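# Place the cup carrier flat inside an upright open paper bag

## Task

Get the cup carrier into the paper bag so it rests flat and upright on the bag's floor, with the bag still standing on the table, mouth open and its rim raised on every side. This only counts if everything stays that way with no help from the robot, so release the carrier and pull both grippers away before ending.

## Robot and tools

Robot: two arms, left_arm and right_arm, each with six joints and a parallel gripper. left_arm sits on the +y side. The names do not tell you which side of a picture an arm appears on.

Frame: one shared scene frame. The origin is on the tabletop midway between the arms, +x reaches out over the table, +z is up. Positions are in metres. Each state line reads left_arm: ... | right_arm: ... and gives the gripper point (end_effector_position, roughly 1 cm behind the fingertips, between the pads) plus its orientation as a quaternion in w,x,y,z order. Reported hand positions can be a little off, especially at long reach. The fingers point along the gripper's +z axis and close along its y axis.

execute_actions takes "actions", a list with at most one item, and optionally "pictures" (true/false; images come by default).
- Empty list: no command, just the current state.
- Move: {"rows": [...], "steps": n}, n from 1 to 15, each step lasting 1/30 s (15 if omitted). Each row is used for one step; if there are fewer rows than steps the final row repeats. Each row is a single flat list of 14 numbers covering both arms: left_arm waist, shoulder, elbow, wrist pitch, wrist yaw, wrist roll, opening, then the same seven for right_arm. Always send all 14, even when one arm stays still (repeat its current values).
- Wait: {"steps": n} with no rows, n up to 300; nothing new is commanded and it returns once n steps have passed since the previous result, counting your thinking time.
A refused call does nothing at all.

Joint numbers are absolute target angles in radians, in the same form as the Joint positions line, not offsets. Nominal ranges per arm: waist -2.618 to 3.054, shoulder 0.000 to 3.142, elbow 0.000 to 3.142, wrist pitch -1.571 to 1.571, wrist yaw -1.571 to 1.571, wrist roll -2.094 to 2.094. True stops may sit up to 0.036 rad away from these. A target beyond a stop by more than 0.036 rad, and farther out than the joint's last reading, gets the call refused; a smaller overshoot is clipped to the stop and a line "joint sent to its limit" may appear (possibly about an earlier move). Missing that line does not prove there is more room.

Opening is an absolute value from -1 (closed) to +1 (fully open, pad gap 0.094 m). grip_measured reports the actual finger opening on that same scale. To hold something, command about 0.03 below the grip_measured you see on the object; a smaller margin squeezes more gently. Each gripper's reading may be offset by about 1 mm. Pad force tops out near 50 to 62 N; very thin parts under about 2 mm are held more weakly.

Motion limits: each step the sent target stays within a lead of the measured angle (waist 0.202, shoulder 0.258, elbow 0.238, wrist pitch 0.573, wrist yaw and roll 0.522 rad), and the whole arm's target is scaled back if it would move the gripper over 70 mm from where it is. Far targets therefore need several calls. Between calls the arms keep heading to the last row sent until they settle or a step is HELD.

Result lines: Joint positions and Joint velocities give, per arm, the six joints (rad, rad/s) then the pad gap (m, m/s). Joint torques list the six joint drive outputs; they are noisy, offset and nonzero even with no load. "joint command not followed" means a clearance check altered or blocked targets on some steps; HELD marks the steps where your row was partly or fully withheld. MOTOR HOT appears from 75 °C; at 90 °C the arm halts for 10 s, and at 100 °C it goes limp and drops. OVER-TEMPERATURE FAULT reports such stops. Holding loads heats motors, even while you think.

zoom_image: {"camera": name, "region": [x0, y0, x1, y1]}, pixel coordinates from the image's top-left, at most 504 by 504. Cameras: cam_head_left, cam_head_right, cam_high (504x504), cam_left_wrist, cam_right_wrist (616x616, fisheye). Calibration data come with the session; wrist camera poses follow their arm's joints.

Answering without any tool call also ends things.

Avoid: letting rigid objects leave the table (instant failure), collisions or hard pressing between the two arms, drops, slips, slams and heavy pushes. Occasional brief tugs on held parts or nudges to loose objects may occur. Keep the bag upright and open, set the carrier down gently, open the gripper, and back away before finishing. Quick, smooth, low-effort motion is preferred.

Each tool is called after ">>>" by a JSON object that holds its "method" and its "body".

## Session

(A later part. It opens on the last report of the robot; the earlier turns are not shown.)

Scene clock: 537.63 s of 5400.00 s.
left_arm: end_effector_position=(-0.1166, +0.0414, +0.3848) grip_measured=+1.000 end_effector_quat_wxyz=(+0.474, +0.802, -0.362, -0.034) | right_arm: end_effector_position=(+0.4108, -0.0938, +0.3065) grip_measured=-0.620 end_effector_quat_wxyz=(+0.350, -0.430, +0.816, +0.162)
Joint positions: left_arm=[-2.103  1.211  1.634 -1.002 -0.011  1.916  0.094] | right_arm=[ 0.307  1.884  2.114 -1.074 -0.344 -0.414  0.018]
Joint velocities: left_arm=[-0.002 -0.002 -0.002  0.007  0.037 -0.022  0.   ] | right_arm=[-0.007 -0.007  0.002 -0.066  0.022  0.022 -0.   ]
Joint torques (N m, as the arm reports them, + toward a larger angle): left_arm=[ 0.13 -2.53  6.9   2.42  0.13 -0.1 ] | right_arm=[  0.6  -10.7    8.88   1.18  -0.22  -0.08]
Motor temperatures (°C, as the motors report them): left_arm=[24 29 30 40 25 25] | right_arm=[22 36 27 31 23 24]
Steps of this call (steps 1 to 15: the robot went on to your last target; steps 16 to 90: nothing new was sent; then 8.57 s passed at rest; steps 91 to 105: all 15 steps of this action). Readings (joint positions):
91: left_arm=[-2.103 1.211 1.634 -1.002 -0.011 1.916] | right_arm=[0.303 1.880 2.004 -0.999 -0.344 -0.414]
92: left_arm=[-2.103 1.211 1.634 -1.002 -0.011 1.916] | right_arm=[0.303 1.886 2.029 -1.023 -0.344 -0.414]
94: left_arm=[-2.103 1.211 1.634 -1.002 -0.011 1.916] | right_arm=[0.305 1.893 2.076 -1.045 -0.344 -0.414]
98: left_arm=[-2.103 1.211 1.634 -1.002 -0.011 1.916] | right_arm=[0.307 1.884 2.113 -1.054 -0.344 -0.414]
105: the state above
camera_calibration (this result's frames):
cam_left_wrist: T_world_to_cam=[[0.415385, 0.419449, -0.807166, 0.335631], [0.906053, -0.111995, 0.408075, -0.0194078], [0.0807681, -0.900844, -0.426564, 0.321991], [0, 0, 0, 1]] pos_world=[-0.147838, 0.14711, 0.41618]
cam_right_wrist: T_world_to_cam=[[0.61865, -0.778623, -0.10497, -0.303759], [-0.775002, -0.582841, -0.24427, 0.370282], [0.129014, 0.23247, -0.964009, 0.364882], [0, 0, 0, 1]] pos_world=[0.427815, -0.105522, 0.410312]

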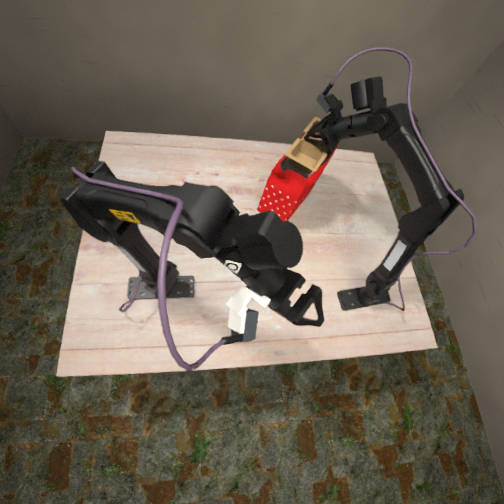

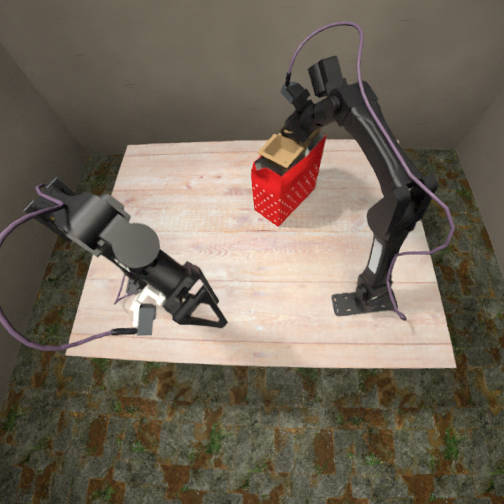

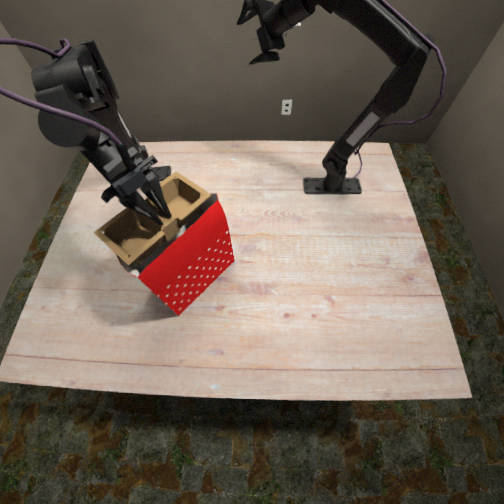

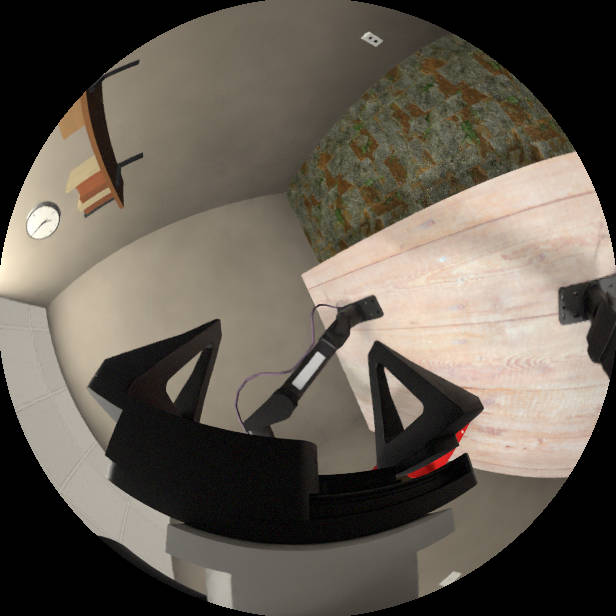

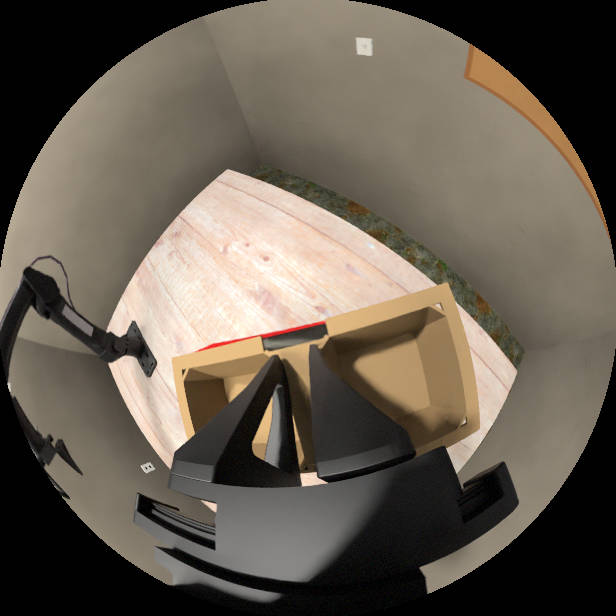

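>>> {"method": "execute_actions", "body": {"actions": [{"rows":[[-2.1,1.211,1.634,-1.0,0,1.9,1,0.321,1.875,2.14,-1.09,-0.35,-0.42,-1],[-2.1,1.211,1.634,-1.0,0,1.9,1,0.321,1.875,2.14,-1.09,-0.35,-0.42,-1],[-2.1,1.211,1.634,-1.0,0,1.9,1,0.321,1.875,2.14,-1.09,-0.35,-0.42,-1],[-2.1,1.211,1.634,-1.0,0,1.9,1,0.321,1.87,2.11,-1.07,-0.35,-0.42,-1],[-2.1,1.211,1.634,-1.0,0,1.9,1,0.321,1.863,2.08,-1.05,-0.35,-0.42,-1],[-2.1,1.211,1.634,-1.0,0,1.9,1,0.321,1.855,2.05,-1.025,-0.35,-0.42,-1],[-2.1,1.211,1.634,-1.0,0,1.9,1,0.321,1.848,2.02,-1.0,-0.35,-0.42,-1],[-2.1,1.211,1.634,-1.0,0,1.9,1,0.321,1.84,1.99,-0.98,-0.35,-0.42,-1]],"steps":15}]}}

>>> {"method": "zoom_image", "body": {"camera": "cam_high", "region": [80,150,260,330]}}

>>> {"method": "zoom_image", "body": {"camera": "cam_head_right", "region": [230,90,360,220]}}

Scene clock: 546.10 s of 5400.00 s.
left_arm: end_effector_position=(-0.1166, +0.0414, +0.3848) grip_measured=+1.000 end_effector_quat_wxyz=(+0.474, +0.802, -0.362, -0.034) | right_arm: end_effector_position=(+0.4068, -0.0924, +0.2813) grip_measured=-0.620 end_effector_quat_wxyz=(+0.333, -0.433, +0.822, +0.164)
Joint positions: left_arm=[-2.103  1.211  1.634 -1.002 -0.011  1.916  0.094] | right_arm=[ 0.313  1.86   1.998 -1.016 -0.344 -0.414  0.018]
Joint velocities: left_arm=[-0.007 -0.012  0.002  0.022 -0.007 -0.007  0.   ] | right_arm=[ 0.007  0.007 -0.002  0.095  0.022  0.037 -0.001]
Joint torques (N m, as the arm reports them, + toward a larger angle): left_arm=[ 0.15 -2.55  6.88  2.43  0.14 -0.1 ] | right_arm=[  0.47 -11.79   6.06   1.45  -0.19  -0.03]
Motor temperatures (°C, as the motors report them): left_arm=[24 29 30 40 25 25] | right_arm=[22 36 28 31 23 24]
Steps of this call (steps 1 to 15: the robot went on to your last target; steps 16 to 90: nothing new was sent; then 4.97 s passed at rest; steps 91 to 105: all 15 steps of this action). Readings (joint positions):
91: left_arm=[-2.103 1.211 1.634 -1.002 -0.011 1.916] | right_arm=[0.308 1.884 2.114 -1.079 -0.344 -0.414]
92: left_arm=[-2.103 1.211 1.634 -1.002 -0.011 1.916] | right_arm=[0.308 1.884 2.114 -1.079 -0.344 -0.414]
94: left_arm=[-2.103 1.211 1.634 -1.002 -0.011 1.916] | right_arm=[0.311 1.884 2.114 -1.079 -0.344 -0.414]
98: left_arm=[-2.103 1.211 1.634 -1.002 -0.011 1.916] | right_arm=[0.313 1.865 2.054 -1.040 -0.344 -0.414]
105: the state above
camera_calibration (this result's frames):
cam_left_wrist: T_world_to_cam=[[0.415385, 0.419449, -0.807166, 0.335631], [0.906053, -0.111995, 0.408075, -0.0194078], [0.0807681, -0.900844, -0.426564, 0.321991], [0, 0, 0, 1]] pos_world=[-0.147838, 0.14711, 0.41618]
cam_right_wrist: T_world_to_cam=[[0.619828, -0.776468, -0.113623, -0.300682], [-0.778836, -0.590961, -0.21019, 0.353103], [0.0960592, 0.218776, -0.971035, 0.35487], [0, 0, 0, 1]] pos_world=[0.427292, -0.102437, 0.384646]

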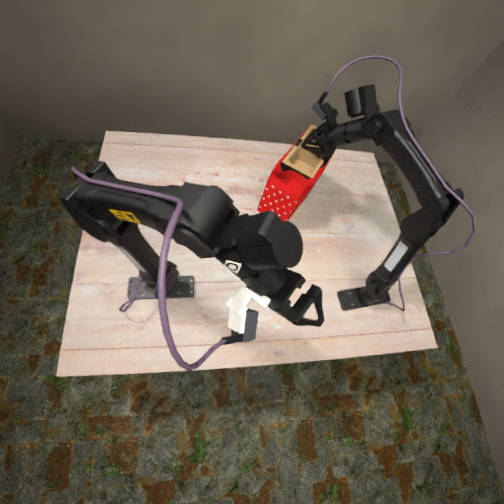

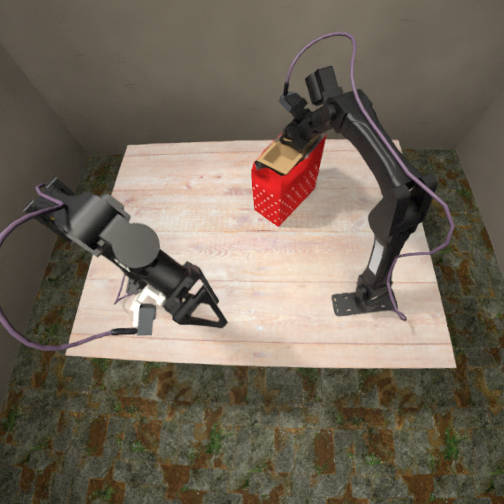

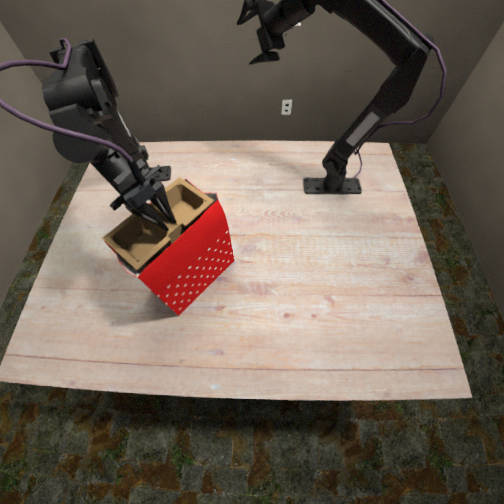

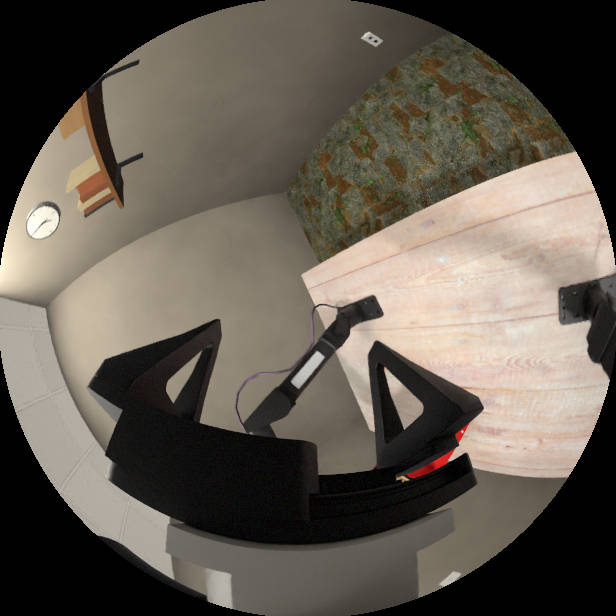

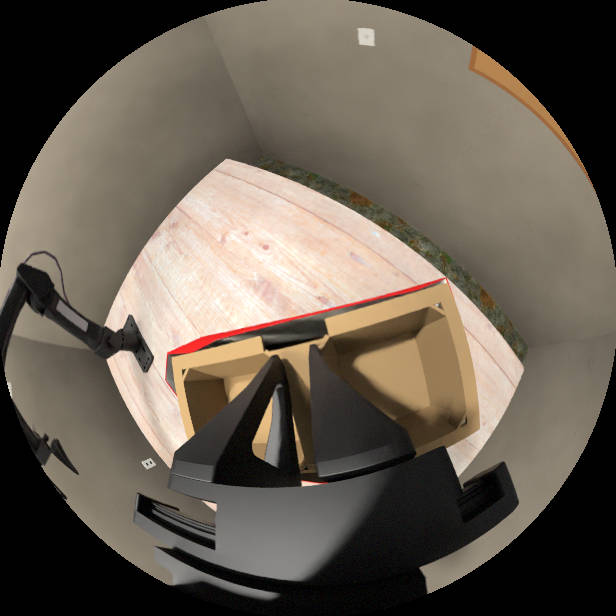

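Region (80, 150, 260, 330) of cam_high's 504x504 image, scaled by 2.800, with more detail than that image has.

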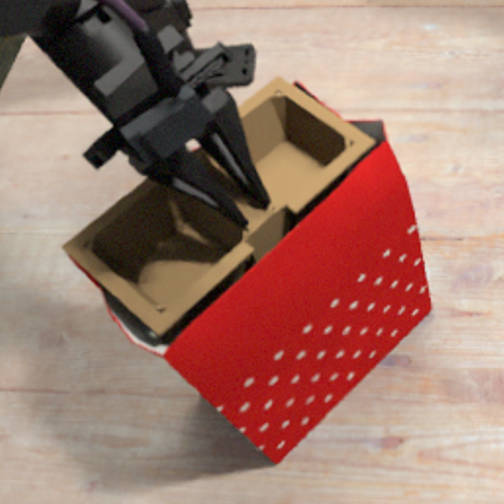

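Region (230, 90, 360, 220) of cam_head_right's 504x504 image, scaled by 3.877, with more detail than that image has.

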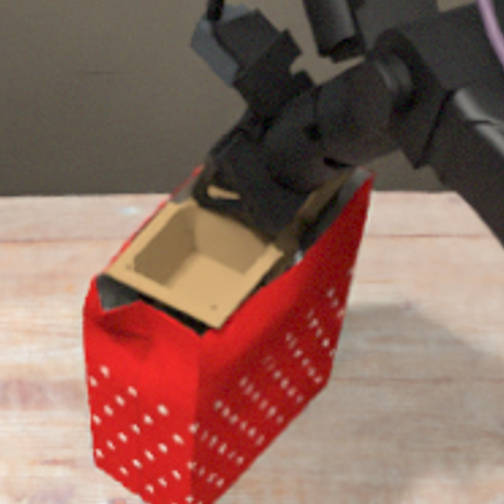

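>>> {"method": "execute_actions", "body": {"actions": [{"rows":[[-2.1,1.211,1.634,-1.0,0,1.9,1,0.321,1.84,1.96,-0.96,-0.35,-0.42,-1],[-2.1,1.211,1.634,-1.0,0,1.9,1,0.321,1.835,1.93,-0.94,-0.35,-0.42,-1],[-2.1,1.211,1.634,-1.0,0,1.9,1,0.321,1.83,1.90,-0.915,-0.35,-0.42,-1],[-2.1,1.211,1.634,-1.0,0,1.9,1,0.321,1.825,1.87,-0.89,-0.35,-0.42,-1]],"steps":15}]}}

>>> {"method": "zoom_image", "body": {"camera": "cam_high", "region": [80,150,260,330]}}

>>> {"method": "zoom_image", "body": {"camera": "cam_head_right", "region": [230,90,360,220]}}

Scene clock: 552.47 s of 5400.00 s.
left_arm: end_effector_position=(-0.1166, +0.0414, +0.3848) grip_measured=+1.000 end_effector_quat_wxyz=(+0.474, +0.802, -0.362, -0.034) | right_arm: end_effector_position=(+0.4104, -0.0906, +0.2598) grip_measured=-0.620 end_effector_quat_wxyz=(+0.335, -0.433, +0.821, +0.164)
Joint positions: left_arm=[-2.103  1.211  1.634 -1.002 -0.011  1.916  0.094] | right_arm=[ 0.313  1.841  1.879 -0.912 -0.344 -0.414  0.018]
Joint velocities: left_arm=[-0.002 -0.007 -0.022 -0.007  0.037 -0.037  0.   ] | right_arm=[-0.002 -0.012  0.007  0.066  0.007 -0.007 -0.   ]
Joint torques (N m, as the arm reports them, + toward a larger angle): left_arm=[ 0.16 -2.51  6.89  2.43  0.14 -0.11] | right_arm=[  0.69 -11.27   6.2    1.42  -0.2   -0.1 ]
Motor temperatures (°C, as the motors report them): left_arm=[24 29 30 40 25 25] | right_arm=[22 36 28 31 23 24]
Steps of this call (steps 1 to 30: the robot went on to your last target; steps 31 to 90: nothing new was sent; then 2.87 s passed at rest; steps 91 to 105: all 15 steps of this action). Readings (joint positions):
91: left_arm=[-2.103 1.211 1.634 -1.002 -0.011 1.916] | right_arm=[0.313 1.859 1.993 -0.995 -0.344 -0.414]
92: left_arm=[-2.103 1.211 1.634 -1.002 -0.011 1.916] | right_arm=[0.313 1.856 1.981 -0.984 -0.344 -0.414]
94: left_arm=[-2.103 1.211 1.634 -1.002 -0.011 1.916] | right_arm=[0.313 1.844 1.936 -0.954 -0.344 -0.414]
98: left_arm=[-2.103 1.211 1.634 -1.002 -0.011 1.916] | right_arm=[0.313 1.841 1.881 -0.932 -0.344 -0.414]
105: the state above
camera_calibration (this result's frames):
cam_left_wrist: T_world_to_cam=[[0.415385, 0.419449, -0.807166, 0.335631], [0.906053, -0.111995, 0.408075, -0.0194078], [0.0807681, -0.900844, -0.426564, 0.321991], [0, 0, 0, 1]] pos_world=[-0.147838, 0.14711, 0.41618]
cam_right_wrist: T_world_to_cam=[[0.620514, -0.776052, -0.112717, -0.304501], [-0.77776, -0.590654, -0.214983, 0.353261], [0.100261, 0.221066, -0.970091, 0.33152], [0, 0, 0, 1]] pos_world=[0.43046, -0.100941, 0.363228]

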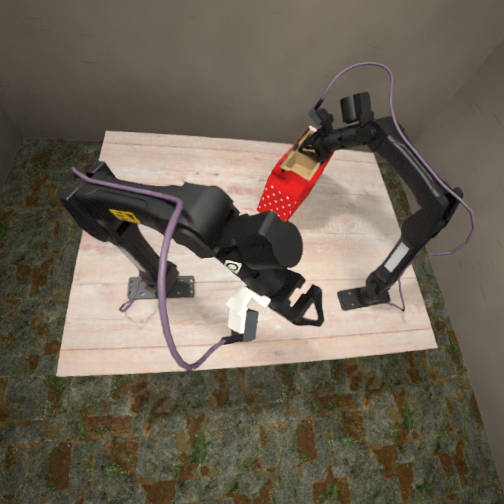

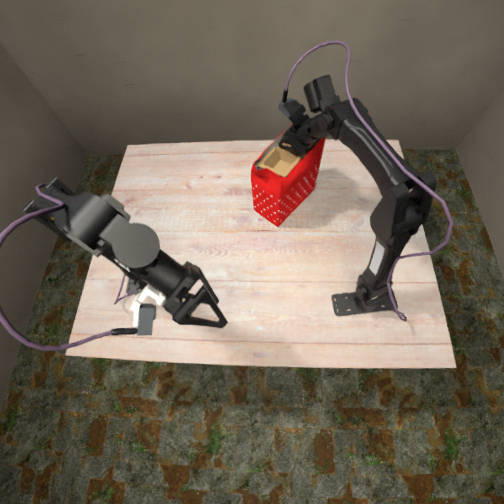

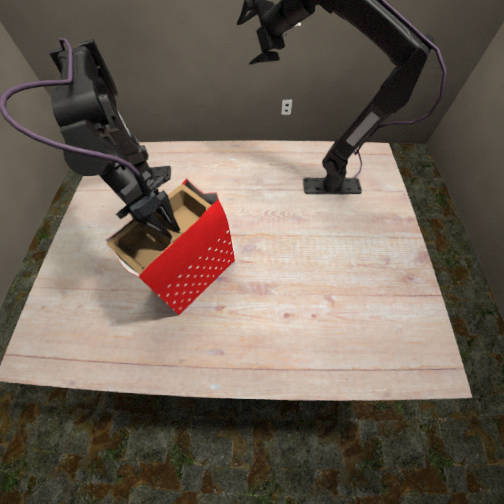

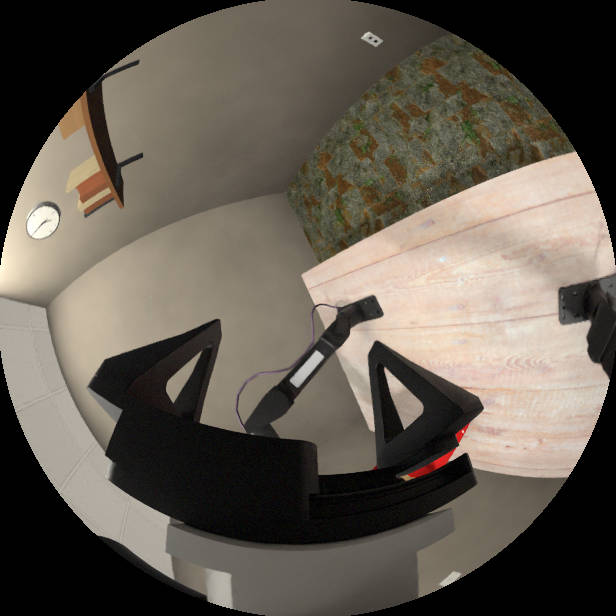

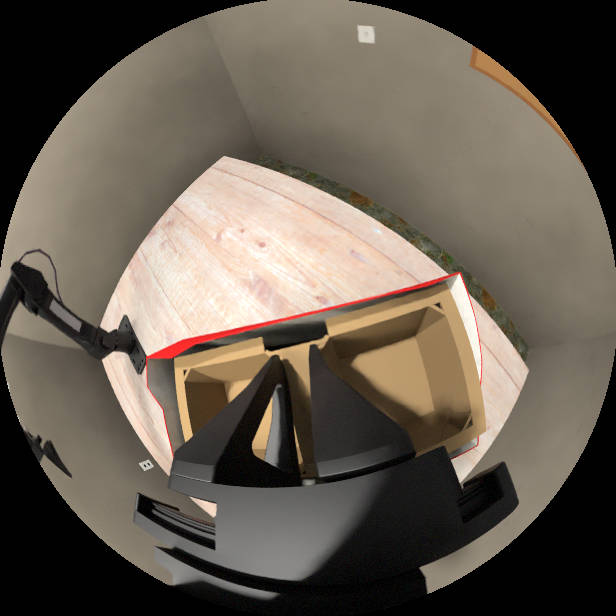

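Region (80, 150, 260, 330) of cam_high's 504x504 image, scaled by 2.800, with more detail than that image has.

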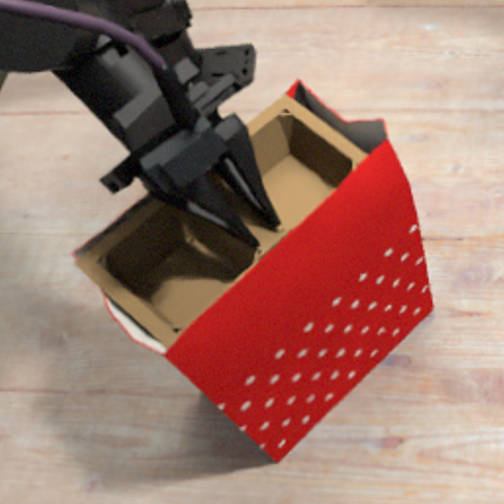

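Region (230, 90, 360, 220) of cam_head_right's 504x504 image, scaled by 3.877, with more detail than that image has.

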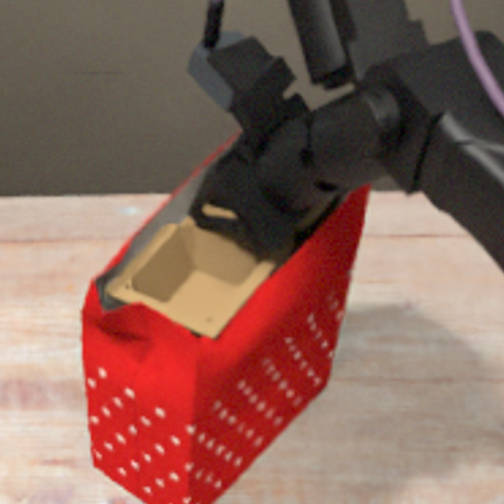

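>>> {"method": "execute_actions", "body": {"actions": [{"rows":[[-2.1,1.211,1.634,-1.0,0,1.9,1,0.321,1.815,1.84,-0.87,-0.35,-0.42,-1],[-2.1,1.211,1.634,-1.0,0,1.9,1,0.321,1.808,1.81,-0.85,-0.35,-0.42,-1],[-2.1,1.211,1.634,-1.0,0,1.9,1,0.321,1.80,1.78,-0.83,-0.35,-0.42,-1],[-2.1,1.211,1.634,-1.0,0,1.9,1,0.321,1.792,1.75,-0.81,-0.35,-0.42,-1]],"steps":15}]}}

>>> {"method": "zoom_image", "body": {"camera": "cam_high", "region": [80,150,260,330]}}

>>> {"method": "zoom_image", "body": {"camera": "cam_head_right", "region": [230,90,360,220]}}

Scene clock: 561.70 s of 5400.00 s.
left_arm: end_effector_position=(-0.1166, +0.0414, +0.3848) grip_measured=+1.000 end_effector_quat_wxyz=(+0.474, +0.802, -0.362, -0.034) | right_arm: end_effector_position=(+0.4092, -0.0912, +0.2440) grip_measured=-0.620 end_effector_quat_wxyz=(+0.340, -0.433, +0.818, +0.163)
Joint positions: left_arm=[-2.103  1.211  1.634 -1.002 -0.011  1.916  0.094] | right_arm=[ 0.313  1.81   1.768 -0.822 -0.344 -0.415  0.018]
Joint velocities: left_arm=[-0.007 -0.007 -0.022 -0.022 -0.051 -0.037  0.   ] | right_arm=[ 0.017 -0.022  0.007  0.066 -0.022 -0.125  0.001]
Joint torques (N m, as the arm reports them, + toward a larger angle): left_arm=[ 0.14 -2.52  6.85  2.43  0.14 -0.11] | right_arm=[  0.68 -11.12   5.85   1.34  -0.19  -0.07]
Motor temperatures (°C, as the motors report them): left_arm=[24 29 30 40 25 25] | right_arm=[22 36 27 31 23 24]
Steps of this call (steps 1 to 15: the robot went on to your last target; steps 16 to 90: nothing new was sent; then 5.73 s passed at rest; steps 91 to 105: all 15 steps of this action). Readings (joint positions):
91: left_arm=[-2.103 1.211 1.634 -1.002 -0.011 1.916] | right_arm=[0.313 1.840 1.874 -0.904 -0.344 -0.414]
92: left_arm=[-2.103 1.211 1.634 -1.002 -0.011 1.916] | right_arm=[0.313 1.835 1.861 -0.892 -0.344 -0.414]
94: left_arm=[-2.103 1.211 1.634 -1.002 -0.011 1.916] | right_arm=[0.313 1.819 1.816 -0.862 -0.344 -0.414]
98: left_arm=[-2.103 1.211 1.634 -1.002 -0.011 1.916] | right_arm=[0.313 1.810 1.770 -0.837 -0.344 -0.415]
105: the state above
camera_calibration (this result's frames):
cam_left_wrist: T_world_to_cam=[[0.415385, 0.419449, -0.807166, 0.335631], [0.906053, -0.111995, 0.408075, -0.0194078], [0.0807681, -0.900844, -0.426564, 0.321991], [0, 0, 0, 1]] pos_world=[-0.147838, 0.14711, 0.41618]
cam_right_wrist: T_world_to_cam=[[0.622536, -0.774946, -0.109121, -0.307575], [-0.774786, -0.590662, -0.225443, 0.349957], [0.110253, 0.224892, -0.968126, 0.312197], [0, 0, 0, 1]] pos_world=[0.428197, -0.101859, 0.347578]

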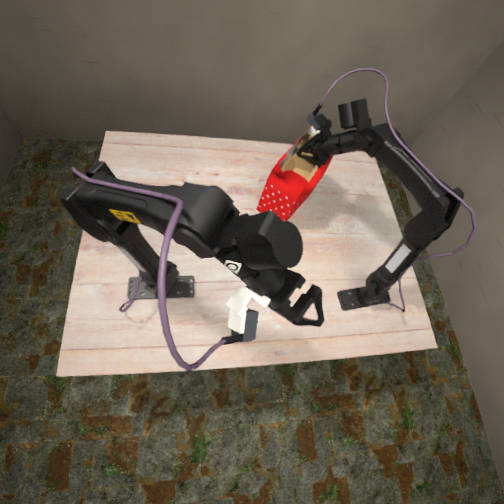

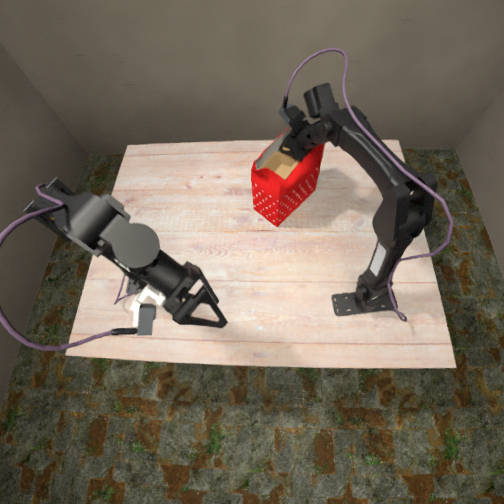

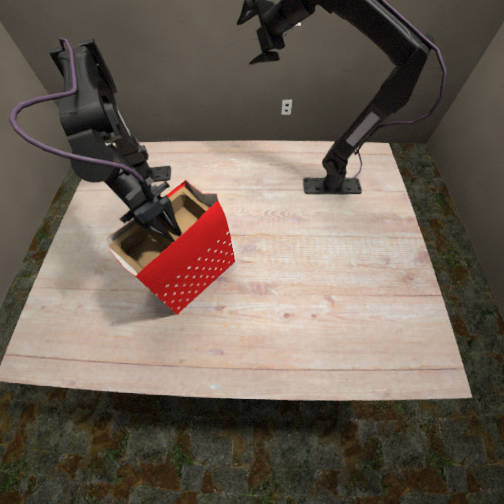

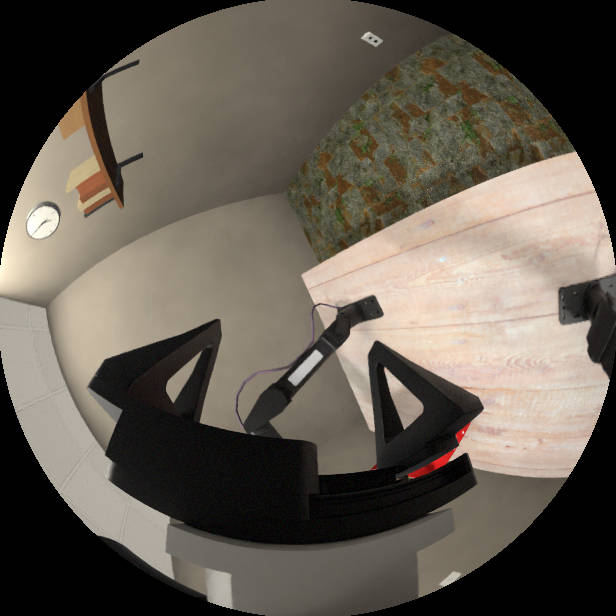

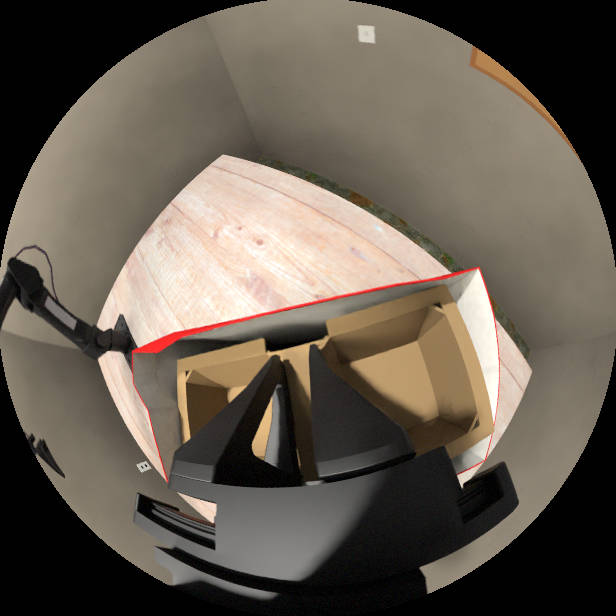

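Region (80, 150, 260, 330) of cam_high's 504x504 image, scaled by 2.800, with more detail than that image has.

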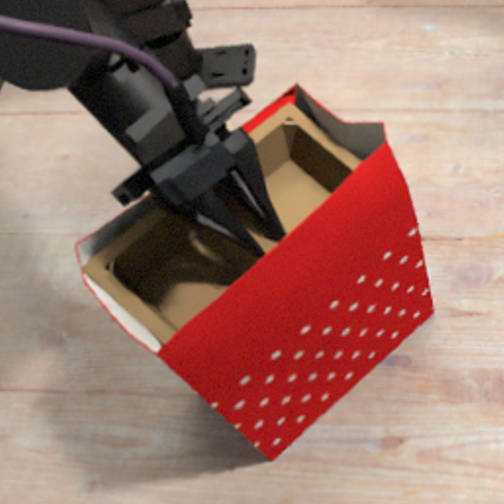

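Region (230, 90, 360, 220) of cam_head_right's 504x504 image, scaled by 3.877, with more detail than that image has.

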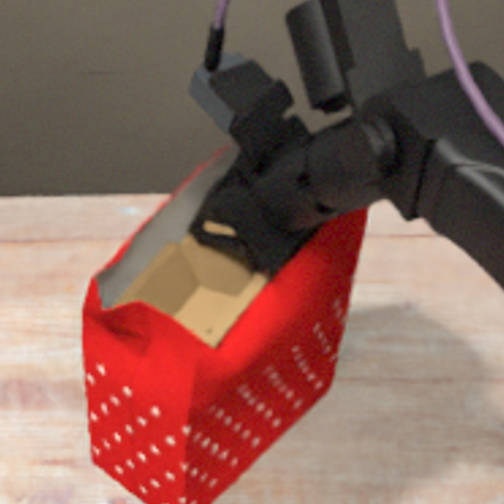

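Fully inside; the hand is about to press the near rim. Release, then lift.

>>> {"method": "execute_actions", "body": {"actions": [{"rows":[[-2.1,1.211,1.634,-1.0,0,1.9,1,0.321,1.792,1.75,-0.81,-0.35,-0.42,-0.3]],"steps":15}], "pictures": false}}

>>> {"method": "execute_actions", "body": {"actions": [{"rows":[[-2.1,1.211,1.634,-1.0,0,1.9,1,0.321,1.81,1.85,-0.88,-0.35,-0.42,-0.3],[-2.1,1.211,1.634,-1.0,0,1.9,1,0.321,1.83,1.95,-0.95,-0.35,-0.42,-0.3],[-2.1,1.211,1.634,-1.0,0,1.9,1,0.321,1.85,2.05,-1.02,-0.35,-0.42,-0.3],[-2.1,1.211,1.634,-1.0,0,1.9,1,0.321,1.87,2.2,-1.1,-0.35,-0.42,-0.3],[-2.1,1.211,1.634,-1.0,0,1.9,1,0.321,1.87,2.35,-1.2,-0.35,-0.42,-0.3],[-2.1,1.211,1.634,-1.0,0,1.9,1,0.321,1.85,2.5,-1.3,-0.35,-0.42,-0.3]],"steps":15}], "pictures": false}}

>>> {"method": "execute_actions", "body": {"actions": [{"rows":[[-2.1,1.211,1.634,-1.0,0,1.9,1,0.321,1.8,2.55,-1.3,-0.35,-0.42,-0.3],[-2.1,1.211,1.634,-1.0,0,1.9,1,0.321,1.7,2.55,-1.3,-0.35,-0.42,-0.3],[-2.1,1.211,1.634,-1.0,0,1.9,1,0.2,1.6,2.55,-1.3,-0.35,-0.42,-0.3],[-2.1,1.211,1.634,-1.0,0,1.9,1,-0.3,1.5,2.55,-1.3,-0.35,-0.42,-0.3]],"steps":15}]}}

Scene clock: 575.03 s of 5400.00 s.
left_arm: end_effector_position=(-0.1166, +0.0414, +0.3848) grip_measured=+1.000 end_effector_quat_wxyz=(+0.474, +0.802, -0.362, -0.034) | right_arm: end_effector_position=(+0.4094, -0.0911, +0.2442) grip_measured=-0.302 end_effector_quat_wxyz=(+0.341, -0.433, +0.818, +0.163)
Joint positions: left_arm=[-2.103  1.211  1.634 -1.002 -0.011  1.916  0.094] | right_arm=[ 0.313  1.81   1.768 -0.82  -0.344 -0.415  0.033]
Joint velocities: left_arm=[-0.002 -0.007  0.007  0.022 -0.007 -0.037  0.   ] | right_arm=[ 0.002  0.002 -0.022 -0.007 -0.007  0.022 -0.001]
Joint torques (N m, as the arm reports them, + toward a larger angle): left_arm=[ 0.14 -2.52  6.87  2.43  0.14 -0.11] | right_arm=[  0.69 -11.16   5.67   1.43  -0.2   -0.09]
Motor temperatures (°C, as the motors report them): left_arm=[24 29 30 40 25 25] | right_arm=[22 36 27 31 23 24]
Steps of this call (steps 1 to 15: the robot went on to your last target; steps 16 to 90: nothing new was sent; then 9.83 s passed at rest; steps 91 to 105: all 15 steps of this action). Readings (joint positions):
91: left_arm=[-2.103 1.211 1.634 -1.002 -0.011 1.916] | right_arm=[0.313 1.810 1.768 -0.821 -0.344 -0.415]
92: left_arm=[-2.103 1.211 1.634 -1.002 -0.011 1.916] | right_arm=[0.313 1.810 1.768 -0.820 -0.344 -0.415]
94: left_arm=[-2.103 1.211 1.634 -1.002 -0.011 1.916] | right_arm=[0.313 1.810 1.768 -0.820 -0.344 -0.415]
98: left_arm=[-2.103 1.211 1.634 -1.002 -0.011 1.916] | right_arm=[0.313 1.810 1.768 -0.820 -0.344 -0.415]
105: the state above

Scene clock: 575.53 s of 5400.00 s.
left_arm: end_effector_position=(-0.1166, +0.0414, +0.3848) grip_measured=+1.000 end_effector_quat_wxyz=(+0.474, +0.802, -0.362, -0.034) | right_arm: end_effector_position=(+0.3751, -0.1067, +0.4441) grip_measured=-0.302 end_effector_quat_wxyz=(+0.475, -0.430, +0.752, +0.154)
Joint positions: left_arm=[-2.103  1.211  1.634 -1.002 -0.011  1.916  0.094] | right_arm=[ 0.313  1.831  2.488 -1.217 -0.345 -0.415  0.033]
Joint velocities: left_arm=[ 0.012  0.012 -0.002 -0.007 -0.037  0.022  0.   ] | right_arm=[ 0.002 -0.261  0.173 -0.242  0.051 -0.022  0.   ]
Joint torques (N m, as the arm reports them, + toward a larger angle): left_arm=[ 0.13 -2.5   6.86  2.43  0.13 -0.09] | right_arm=[ 0.69 -4.67  5.3   1.17 -0.13 -0.06]
Motor temperatures (°C, as the motors report them): left_arm=[24 29 30 40 25 25] | right_arm=[22 36 27 31 23 24]
Steps of this call (steps 1 to 15: all 15 steps of this action). Readings (joint positions):
1: left_arm=[-2.103 1.211 1.634 -1.002 -0.011 1.916] | right_arm=[0.313 1.812 1.777 -0.832 -0.344 -0.415]
2: left_arm=[-2.103 1.211 1.634 -1.002 -0.011 1.916] | right_arm=[0.313 1.823 1.811 -0.866 -0.344 -0.415]
4: left_arm=[-2.103 1.211 1.634 -1.002 -0.011 1.916] | right_arm=[0.313 1.866 1.944 -0.949 -0.344 -0.415]
8: left_arm=[-2.103 1.211 1.634 -1.002 -0.011 1.916] | right_arm=[0.313 1.893 2.218 -1.118 -0.343 -0.415]
15: the state above

Scene clock: 576.03 s of 5400.00 s.
left_arm: end_effector_position=(-0.1166, +0.0414, +0.3848) grip_measured=+1.000 end_effector_quat_wxyz=(+0.474, +0.802, -0.362, -0.034) | right_arm: end_effector_position=(+0.3011, -0.3391, +0.5732) grip_measured=-0.302 end_effector_quat_wxyz=(+0.630, -0.200, +0.749, -0.052)
Joint positions: left_arm=[-2.103  1.211  1.634 -1.002 -0.011  1.916  0.094] | right_arm=[-0.281  1.487  2.538 -1.266 -0.335 -0.415  0.033]
Joint velocities: left_arm=[-0.002 -0.012 -0.017 -0.007 -0.022 -0.007  0.   ] | right_arm=[-0.471 -0.222  0.085  0.007  0.037 -0.037 -0.001]
Joint torques (N m, as the arm reports them, + toward a larger angle): left_arm=[ 0.16 -2.53  6.9   2.43  0.13 -0.1 ] | right_arm=[ 0.85 -0.08  4.29  1.43 -0.29 -0.04]
Motor temperatures (°C, as the motors report them): left_arm=[24 29 30 40 25 25] | right_arm=[22 36 27 31 23 24]
Steps of this call (steps 1 to 15: all 15 steps of this action). Readings (joint positions):
1: left_arm=[-2.103 1.211 1.634 -1.002 -0.011 1.916] | right_arm=[0.313 1.823 2.500 -1.230 -0.345 -0.415]
2: left_arm=[-2.103 1.211 1.634 -1.002 -0.011 1.916] | right_arm=[0.313 1.809 2.504 -1.238 -0.345 -0.415]
4: left_arm=[-2.103 1.211 1.634 -1.002 -0.011 1.916] | right_arm=[0.288 1.768 2.504 -1.255 -0.351 -0.415]
8: left_arm=[-2.103 1.211 1.634 -1.002 -0.011 1.916] | right_arm=[0.141 1.646 2.504 -1.259 -0.351 -0.415]
15: the state above
camera_calibration (this result's frames):
cam_left_wrist: T_world_to_cam=[[0.415385, 0.419449, -0.807166, 0.335631], [0.906053, -0.111995, 0.408075, -0.0194078], [0.0807681, -0.900844, -0.426564, 0.321991], [0, 0, 0, 1]] pos_world=[-0.147838, 0.14711, 0.41618]
cam_right_wrist: T_world_to_cam=[[0.0898455, -0.994071, 0.0612385, -0.407966], [-0.649379, -0.10509, -0.753168, 0.623341], [0.755138, 0.0279017, -0.654971, 0.258126], [0, 0, 0, 1]] pos_world=[0.246518, -0.347242, 0.663529]

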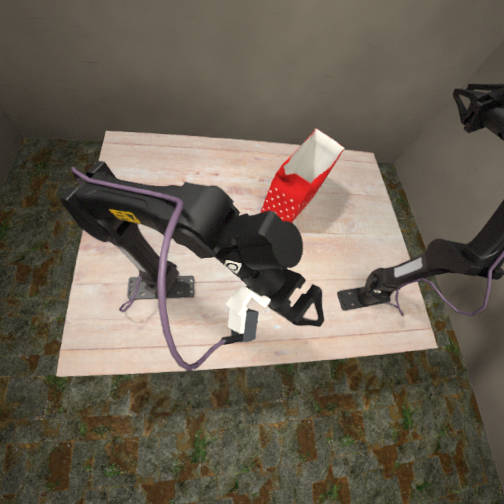

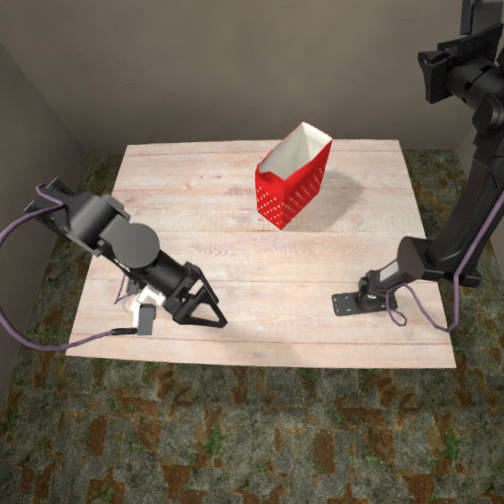

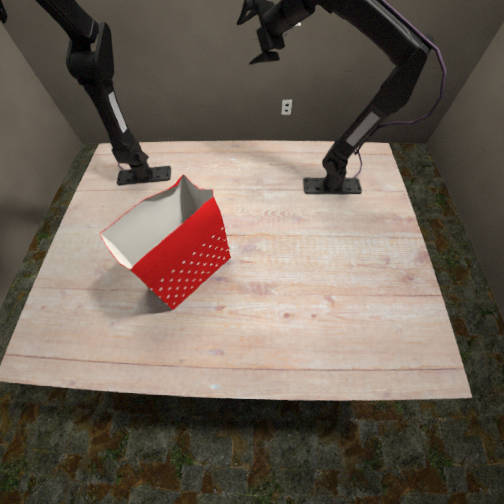

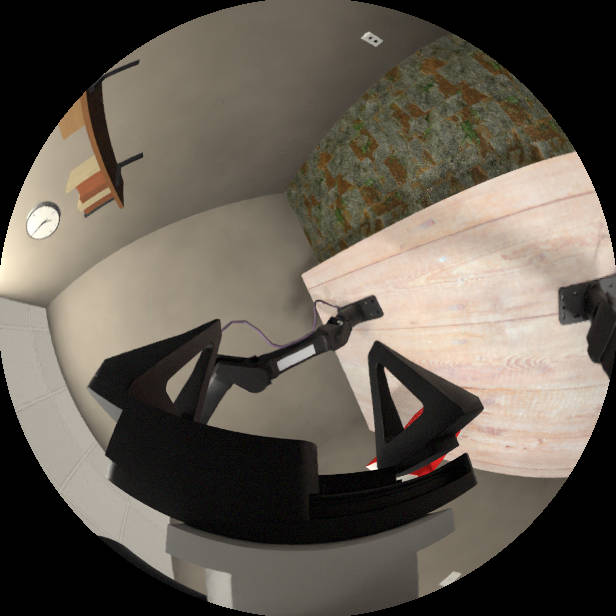

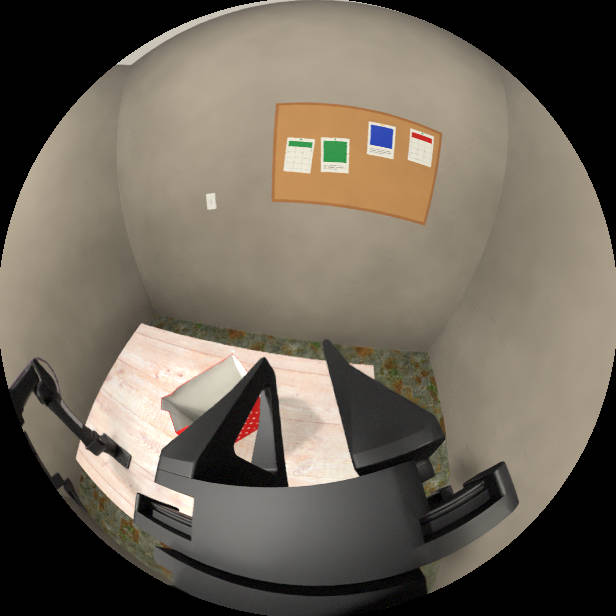

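>>> {"method": "execute_actions", "body": {"actions": [{"rows":[[-2.1,1.211,1.634,-1.0,0,1.9,1,0.321,1.88,2.5,-1.5,-0.35,-0.42,-0.3]],"steps":15}], "pictures": false}}

>>> {"method": "execute_actions", "body": {"actions": [{"steps":20}]}}

Scene clock: 581.13 s of 5400.00 s.
left_arm: end_effector_position=(-0.1166, +0.0414, +0.3848) grip_measured=+1.000 end_effector_quat_wxyz=(+0.474, +0.802, -0.362, -0.034) | right_arm: end_effector_position=(+0.3768, -0.1239, +0.3688) grip_measured=-0.302 end_effector_quat_wxyz=(+0.344, -0.419, +0.827, +0.152)
Joint positions: left_arm=[-2.103  1.211  1.634 -1.002 -0.011  1.916  0.094] | right_arm=[ 0.281  1.922  2.495 -1.434 -0.333 -0.415  0.033]
Joint velocities: left_arm=[ 0.022  0.002 -0.027 -0.066  0.051 -0.037  0.   ] | right_arm=[ 1.248  0.403 -0.208 -0.388 -0.256  0.007 -0.002]
Joint torques (N m, as the arm reports them, + toward a larger angle): left_arm=[ 0.14 -2.56  6.87  2.43  0.14 -0.1 ] | right_arm=[ -2.93 -15.02   6.85   1.17  -0.08  -0.09]
Motor temperatures (°C, as the motors report them): left_arm=[24 29 30 40 25 25] | right_arm=[22 35 27 32 23 24]
Steps of this call (steps 1 to 30: the robot went on to your last target; steps 31 to 90: nothing new was sent; then 1.60 s passed at rest; steps 91 to 105: all 15 steps of this action). Readings (joint positions):
91: left_arm=[-2.103 1.211 1.634 -1.002 -0.011 1.916] | right_arm=[-0.275 1.505 2.540 -1.291 -0.335 -0.415]
92: left_arm=[-2.103 1.211 1.634 -1.002 -0.011 1.916] | right_arm=[-0.243 1.516 2.540 -1.299 -0.336 -0.415]
94: left_arm=[-2.103 1.211 1.634 -1.002 -0.011 1.916] | right_arm=[-0.178 1.564 2.540 -1.320 -0.338 -0.415]
98: left_arm=[-2.103 1.211 1.634 -1.002 -0.011 1.916] | right_arm=[-0.050 1.711 2.540 -1.356 -0.336 -0.415]
105: the state above

Scene clock: 581.80 s of 5400.00 s.
left_arm: end_effector_position=(-0.1166, +0.0414, +0.3848) grip_measured=+1.000 end_effector_quat_wxyz=(+0.474, +0.802, -0.362, -0.034) | right_arm: end_effector_position=(+0.3488, -0.1121, +0.3723) grip_measured=-0.302 end_effector_quat_wxyz=(+0.327, -0.439, +0.820, +0.169)
Joint positions: left_arm=[-2.103  1.211  1.634 -1.002 -0.011  1.916  0.094] | right_arm=[ 0.326  1.89   2.487 -1.485 -0.35  -0.415  0.033]
Joint velocities: left_arm=[-0.022 -0.007 -0.007 -0.037 -0.022  0.022  0.   ] | right_arm=[-0.017 -0.002  0.002  0.007 -0.037 -0.007 -0.   ]
Joint torques (N m, as the arm reports them, + toward a larger angle): left_arm=[ 0.18 -2.52  6.86  2.43  0.14 -0.11] | right_arm=[-0.45 -9.53  6.44  1.16 -0.16 -0.1 ]
Motor temperatures (°C, as the motors report them): left_arm=[24 29 30 40 25 25] | right_arm=[22 35 27 32 23 24]
Steps of this call (steps 1 to 20: the robot went on to your last target). Readings (joint positions):
1: left_arm=[-2.103 1.211 1.634 -1.002 -0.011 1.916] | right_arm=[0.316 1.932 2.490 -1.447 -0.339 -0.415]
2: left_arm=[-2.103 1.211 1.634 -1.002 -0.011 1.916] | right_arm=[0.337 1.935 2.488 -1.459 -0.345 -0.415]
4: left_arm=[-2.103 1.211 1.634 -1.002 -0.011 1.916] | right_arm=[0.347 1.928 2.487 -1.474 -0.350 -0.415]
8: left_arm=[-2.103 1.211 1.634 -1.002 -0.011 1.916] | right_arm=[0.328 1.898 2.487 -1.481 -0.350 -0.415]
20: the state above
camera_calibration (this result's frames):
cam_left_wrist: T_world_to_cam=[[0.415385, 0.419449, -0.807166, 0.335631], [0.906053, -0.111995, 0.408075, -0.0194078], [0.0807681, -0.900844, -0.426564, 0.321991], [0, 0, 0, 1]] pos_world=[-0.147838, 0.14711, 0.41618]
cam_right_wrist: T_world_to_cam=[[0.632107, -0.765675, -0.119089, -0.270747], [-0.7704, -0.604482, -0.202696, 0.30811], [0.0832121, 0.219872, -0.971973, 0.458088], [0, 0, 0, 1]] pos_world=[0.370391, -0.121778, 0.475459]

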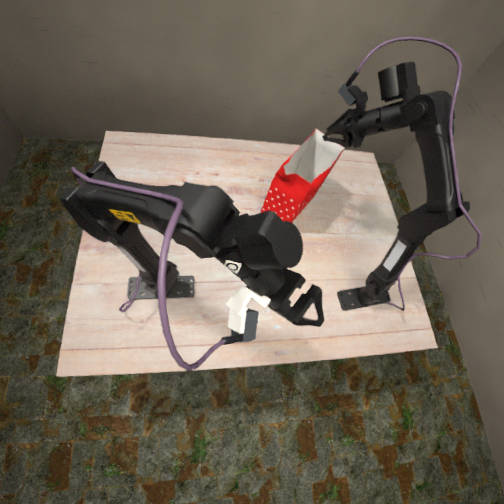

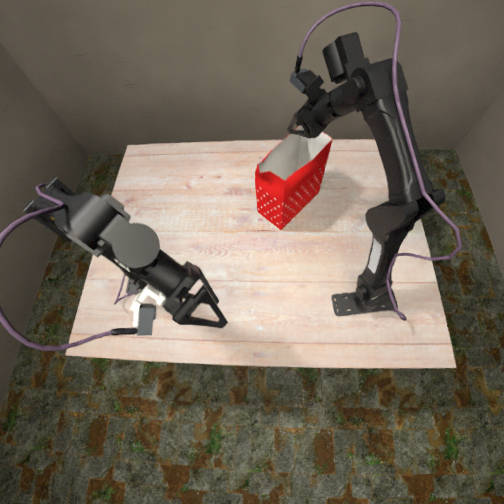

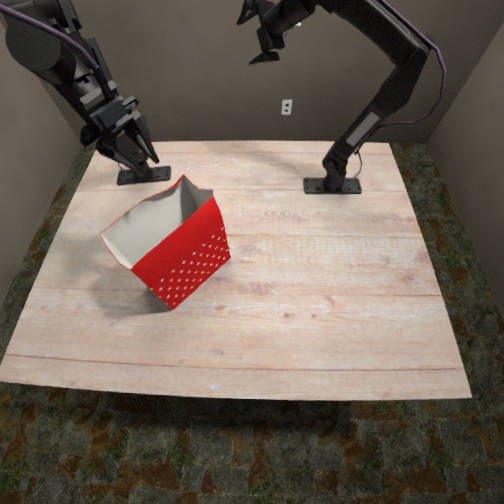

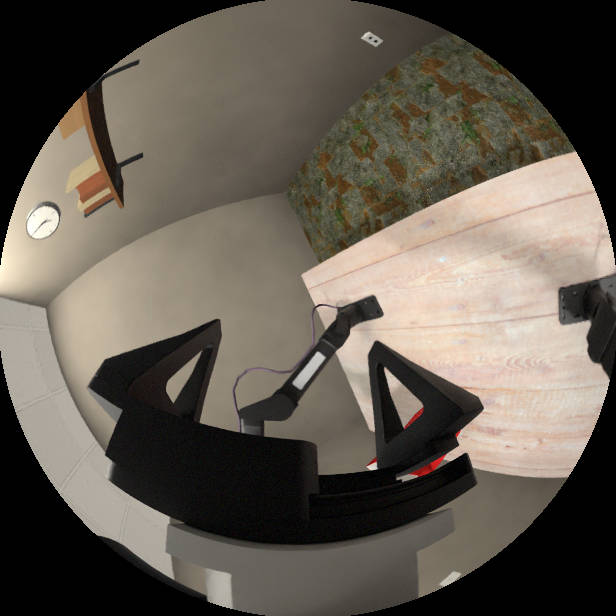

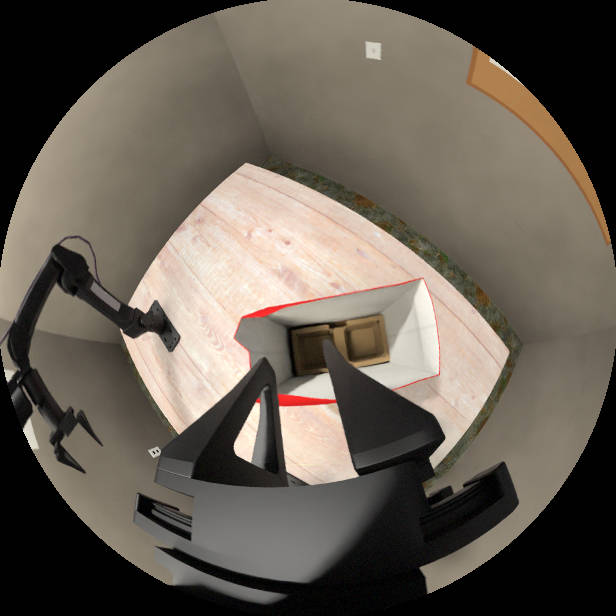

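Carrier is upright on the bottom. Move clear.

>>> {"method": "execute_actions", "body": {"actions": [{"rows":[[-2.1,1.211,1.634,-1.0,0,1.9,1,0.321,1.7,2.55,-1.3,-0.35,-0.42,-0.3],[-2.1,1.211,1.634,-1.0,0,1.9,1,0.321,1.6,2.55,-1.3,-0.35,-0.42,-0.3],[-2.1,1.211,1.634,-1.0,0,1.9,1,0.321,1.6,2.55,-1.3,-0.35,-0.42,-0.3],[-2.1,1.211,1.634,-1.0,0,1.9,1,-0.3,1.5,2.55,-1.3,-0.35,-0.42,-0.3]],"steps":15}], "pictures": false}}

>>> {"method": "finished_scene", "body": {"scene": 2}}

Scene clock: 588.80 s of 5400.00 s.
left_arm: end_effector_position=(-0.1166, +0.0414, +0.3848) grip_measured=+1.000 end_effector_quat_wxyz=(+0.474, +0.802, -0.362, -0.034) | right_arm: end_effector_position=(+0.3072, -0.3208, +0.5495) grip_measured=-0.302 end_effector_quat_wxyz=(+0.597, -0.222, +0.771, -0.016)
Joint positions: left_arm=[-2.103  1.211  1.634 -1.002 -0.011  1.916  0.094] | right_arm=[-0.224  1.509  2.528 -1.328 -0.345 -0.415  0.033]
Joint velocities: left_arm=[-0.002  0.002  0.007 -0.037  0.007  0.022  0.   ] | right_arm=[-1.692 -0.457  0.208  0.256  0.212  0.007  0.   ]
Joint torques (N m, as the arm reports them, + toward a larger angle): left_arm=[ 0.13 -2.5   6.88  2.43  0.14 -0.11] | right_arm=[ 2.37 -1.38  4.4   1.5  -0.47 -0.11]
Motor temperatures (°C, as the motors report them): left_arm=[24 29 30 40 25 25] | right_arm=[22 35 27 31 23 24]
Steps of this call (steps 1 to 15: the robot went on to your last target; steps 16 to 90: nothing new was sent; then 3.50 s passed at rest; steps 91 to 105: all 15 steps of this action). Readings (joint positions):
91: left_arm=[-2.103 1.211 1.634 -1.002 -0.011 1.916] | right_arm=[0.326 1.881 2.487 -1.477 -0.349 -0.415]
92: left_arm=[-2.103 1.211 1.634 -1.002 -0.011 1.916] | right_arm=[0.326 1.870 2.487 -1.464 -0.347 -0.415]
94: left_arm=[-2.103 1.211 1.634 -1.002 -0.011 1.916] | right_arm=[0.316 1.826 2.487 -1.441 -0.350 -0.415]
98: left_arm=[-2.103 1.211 1.634 -1.002 -0.011 1.916] | right_arm=[0.196 1.699 2.487 -1.401 -0.352 -0.415]
105: the state above

The scene is finished: the task was done.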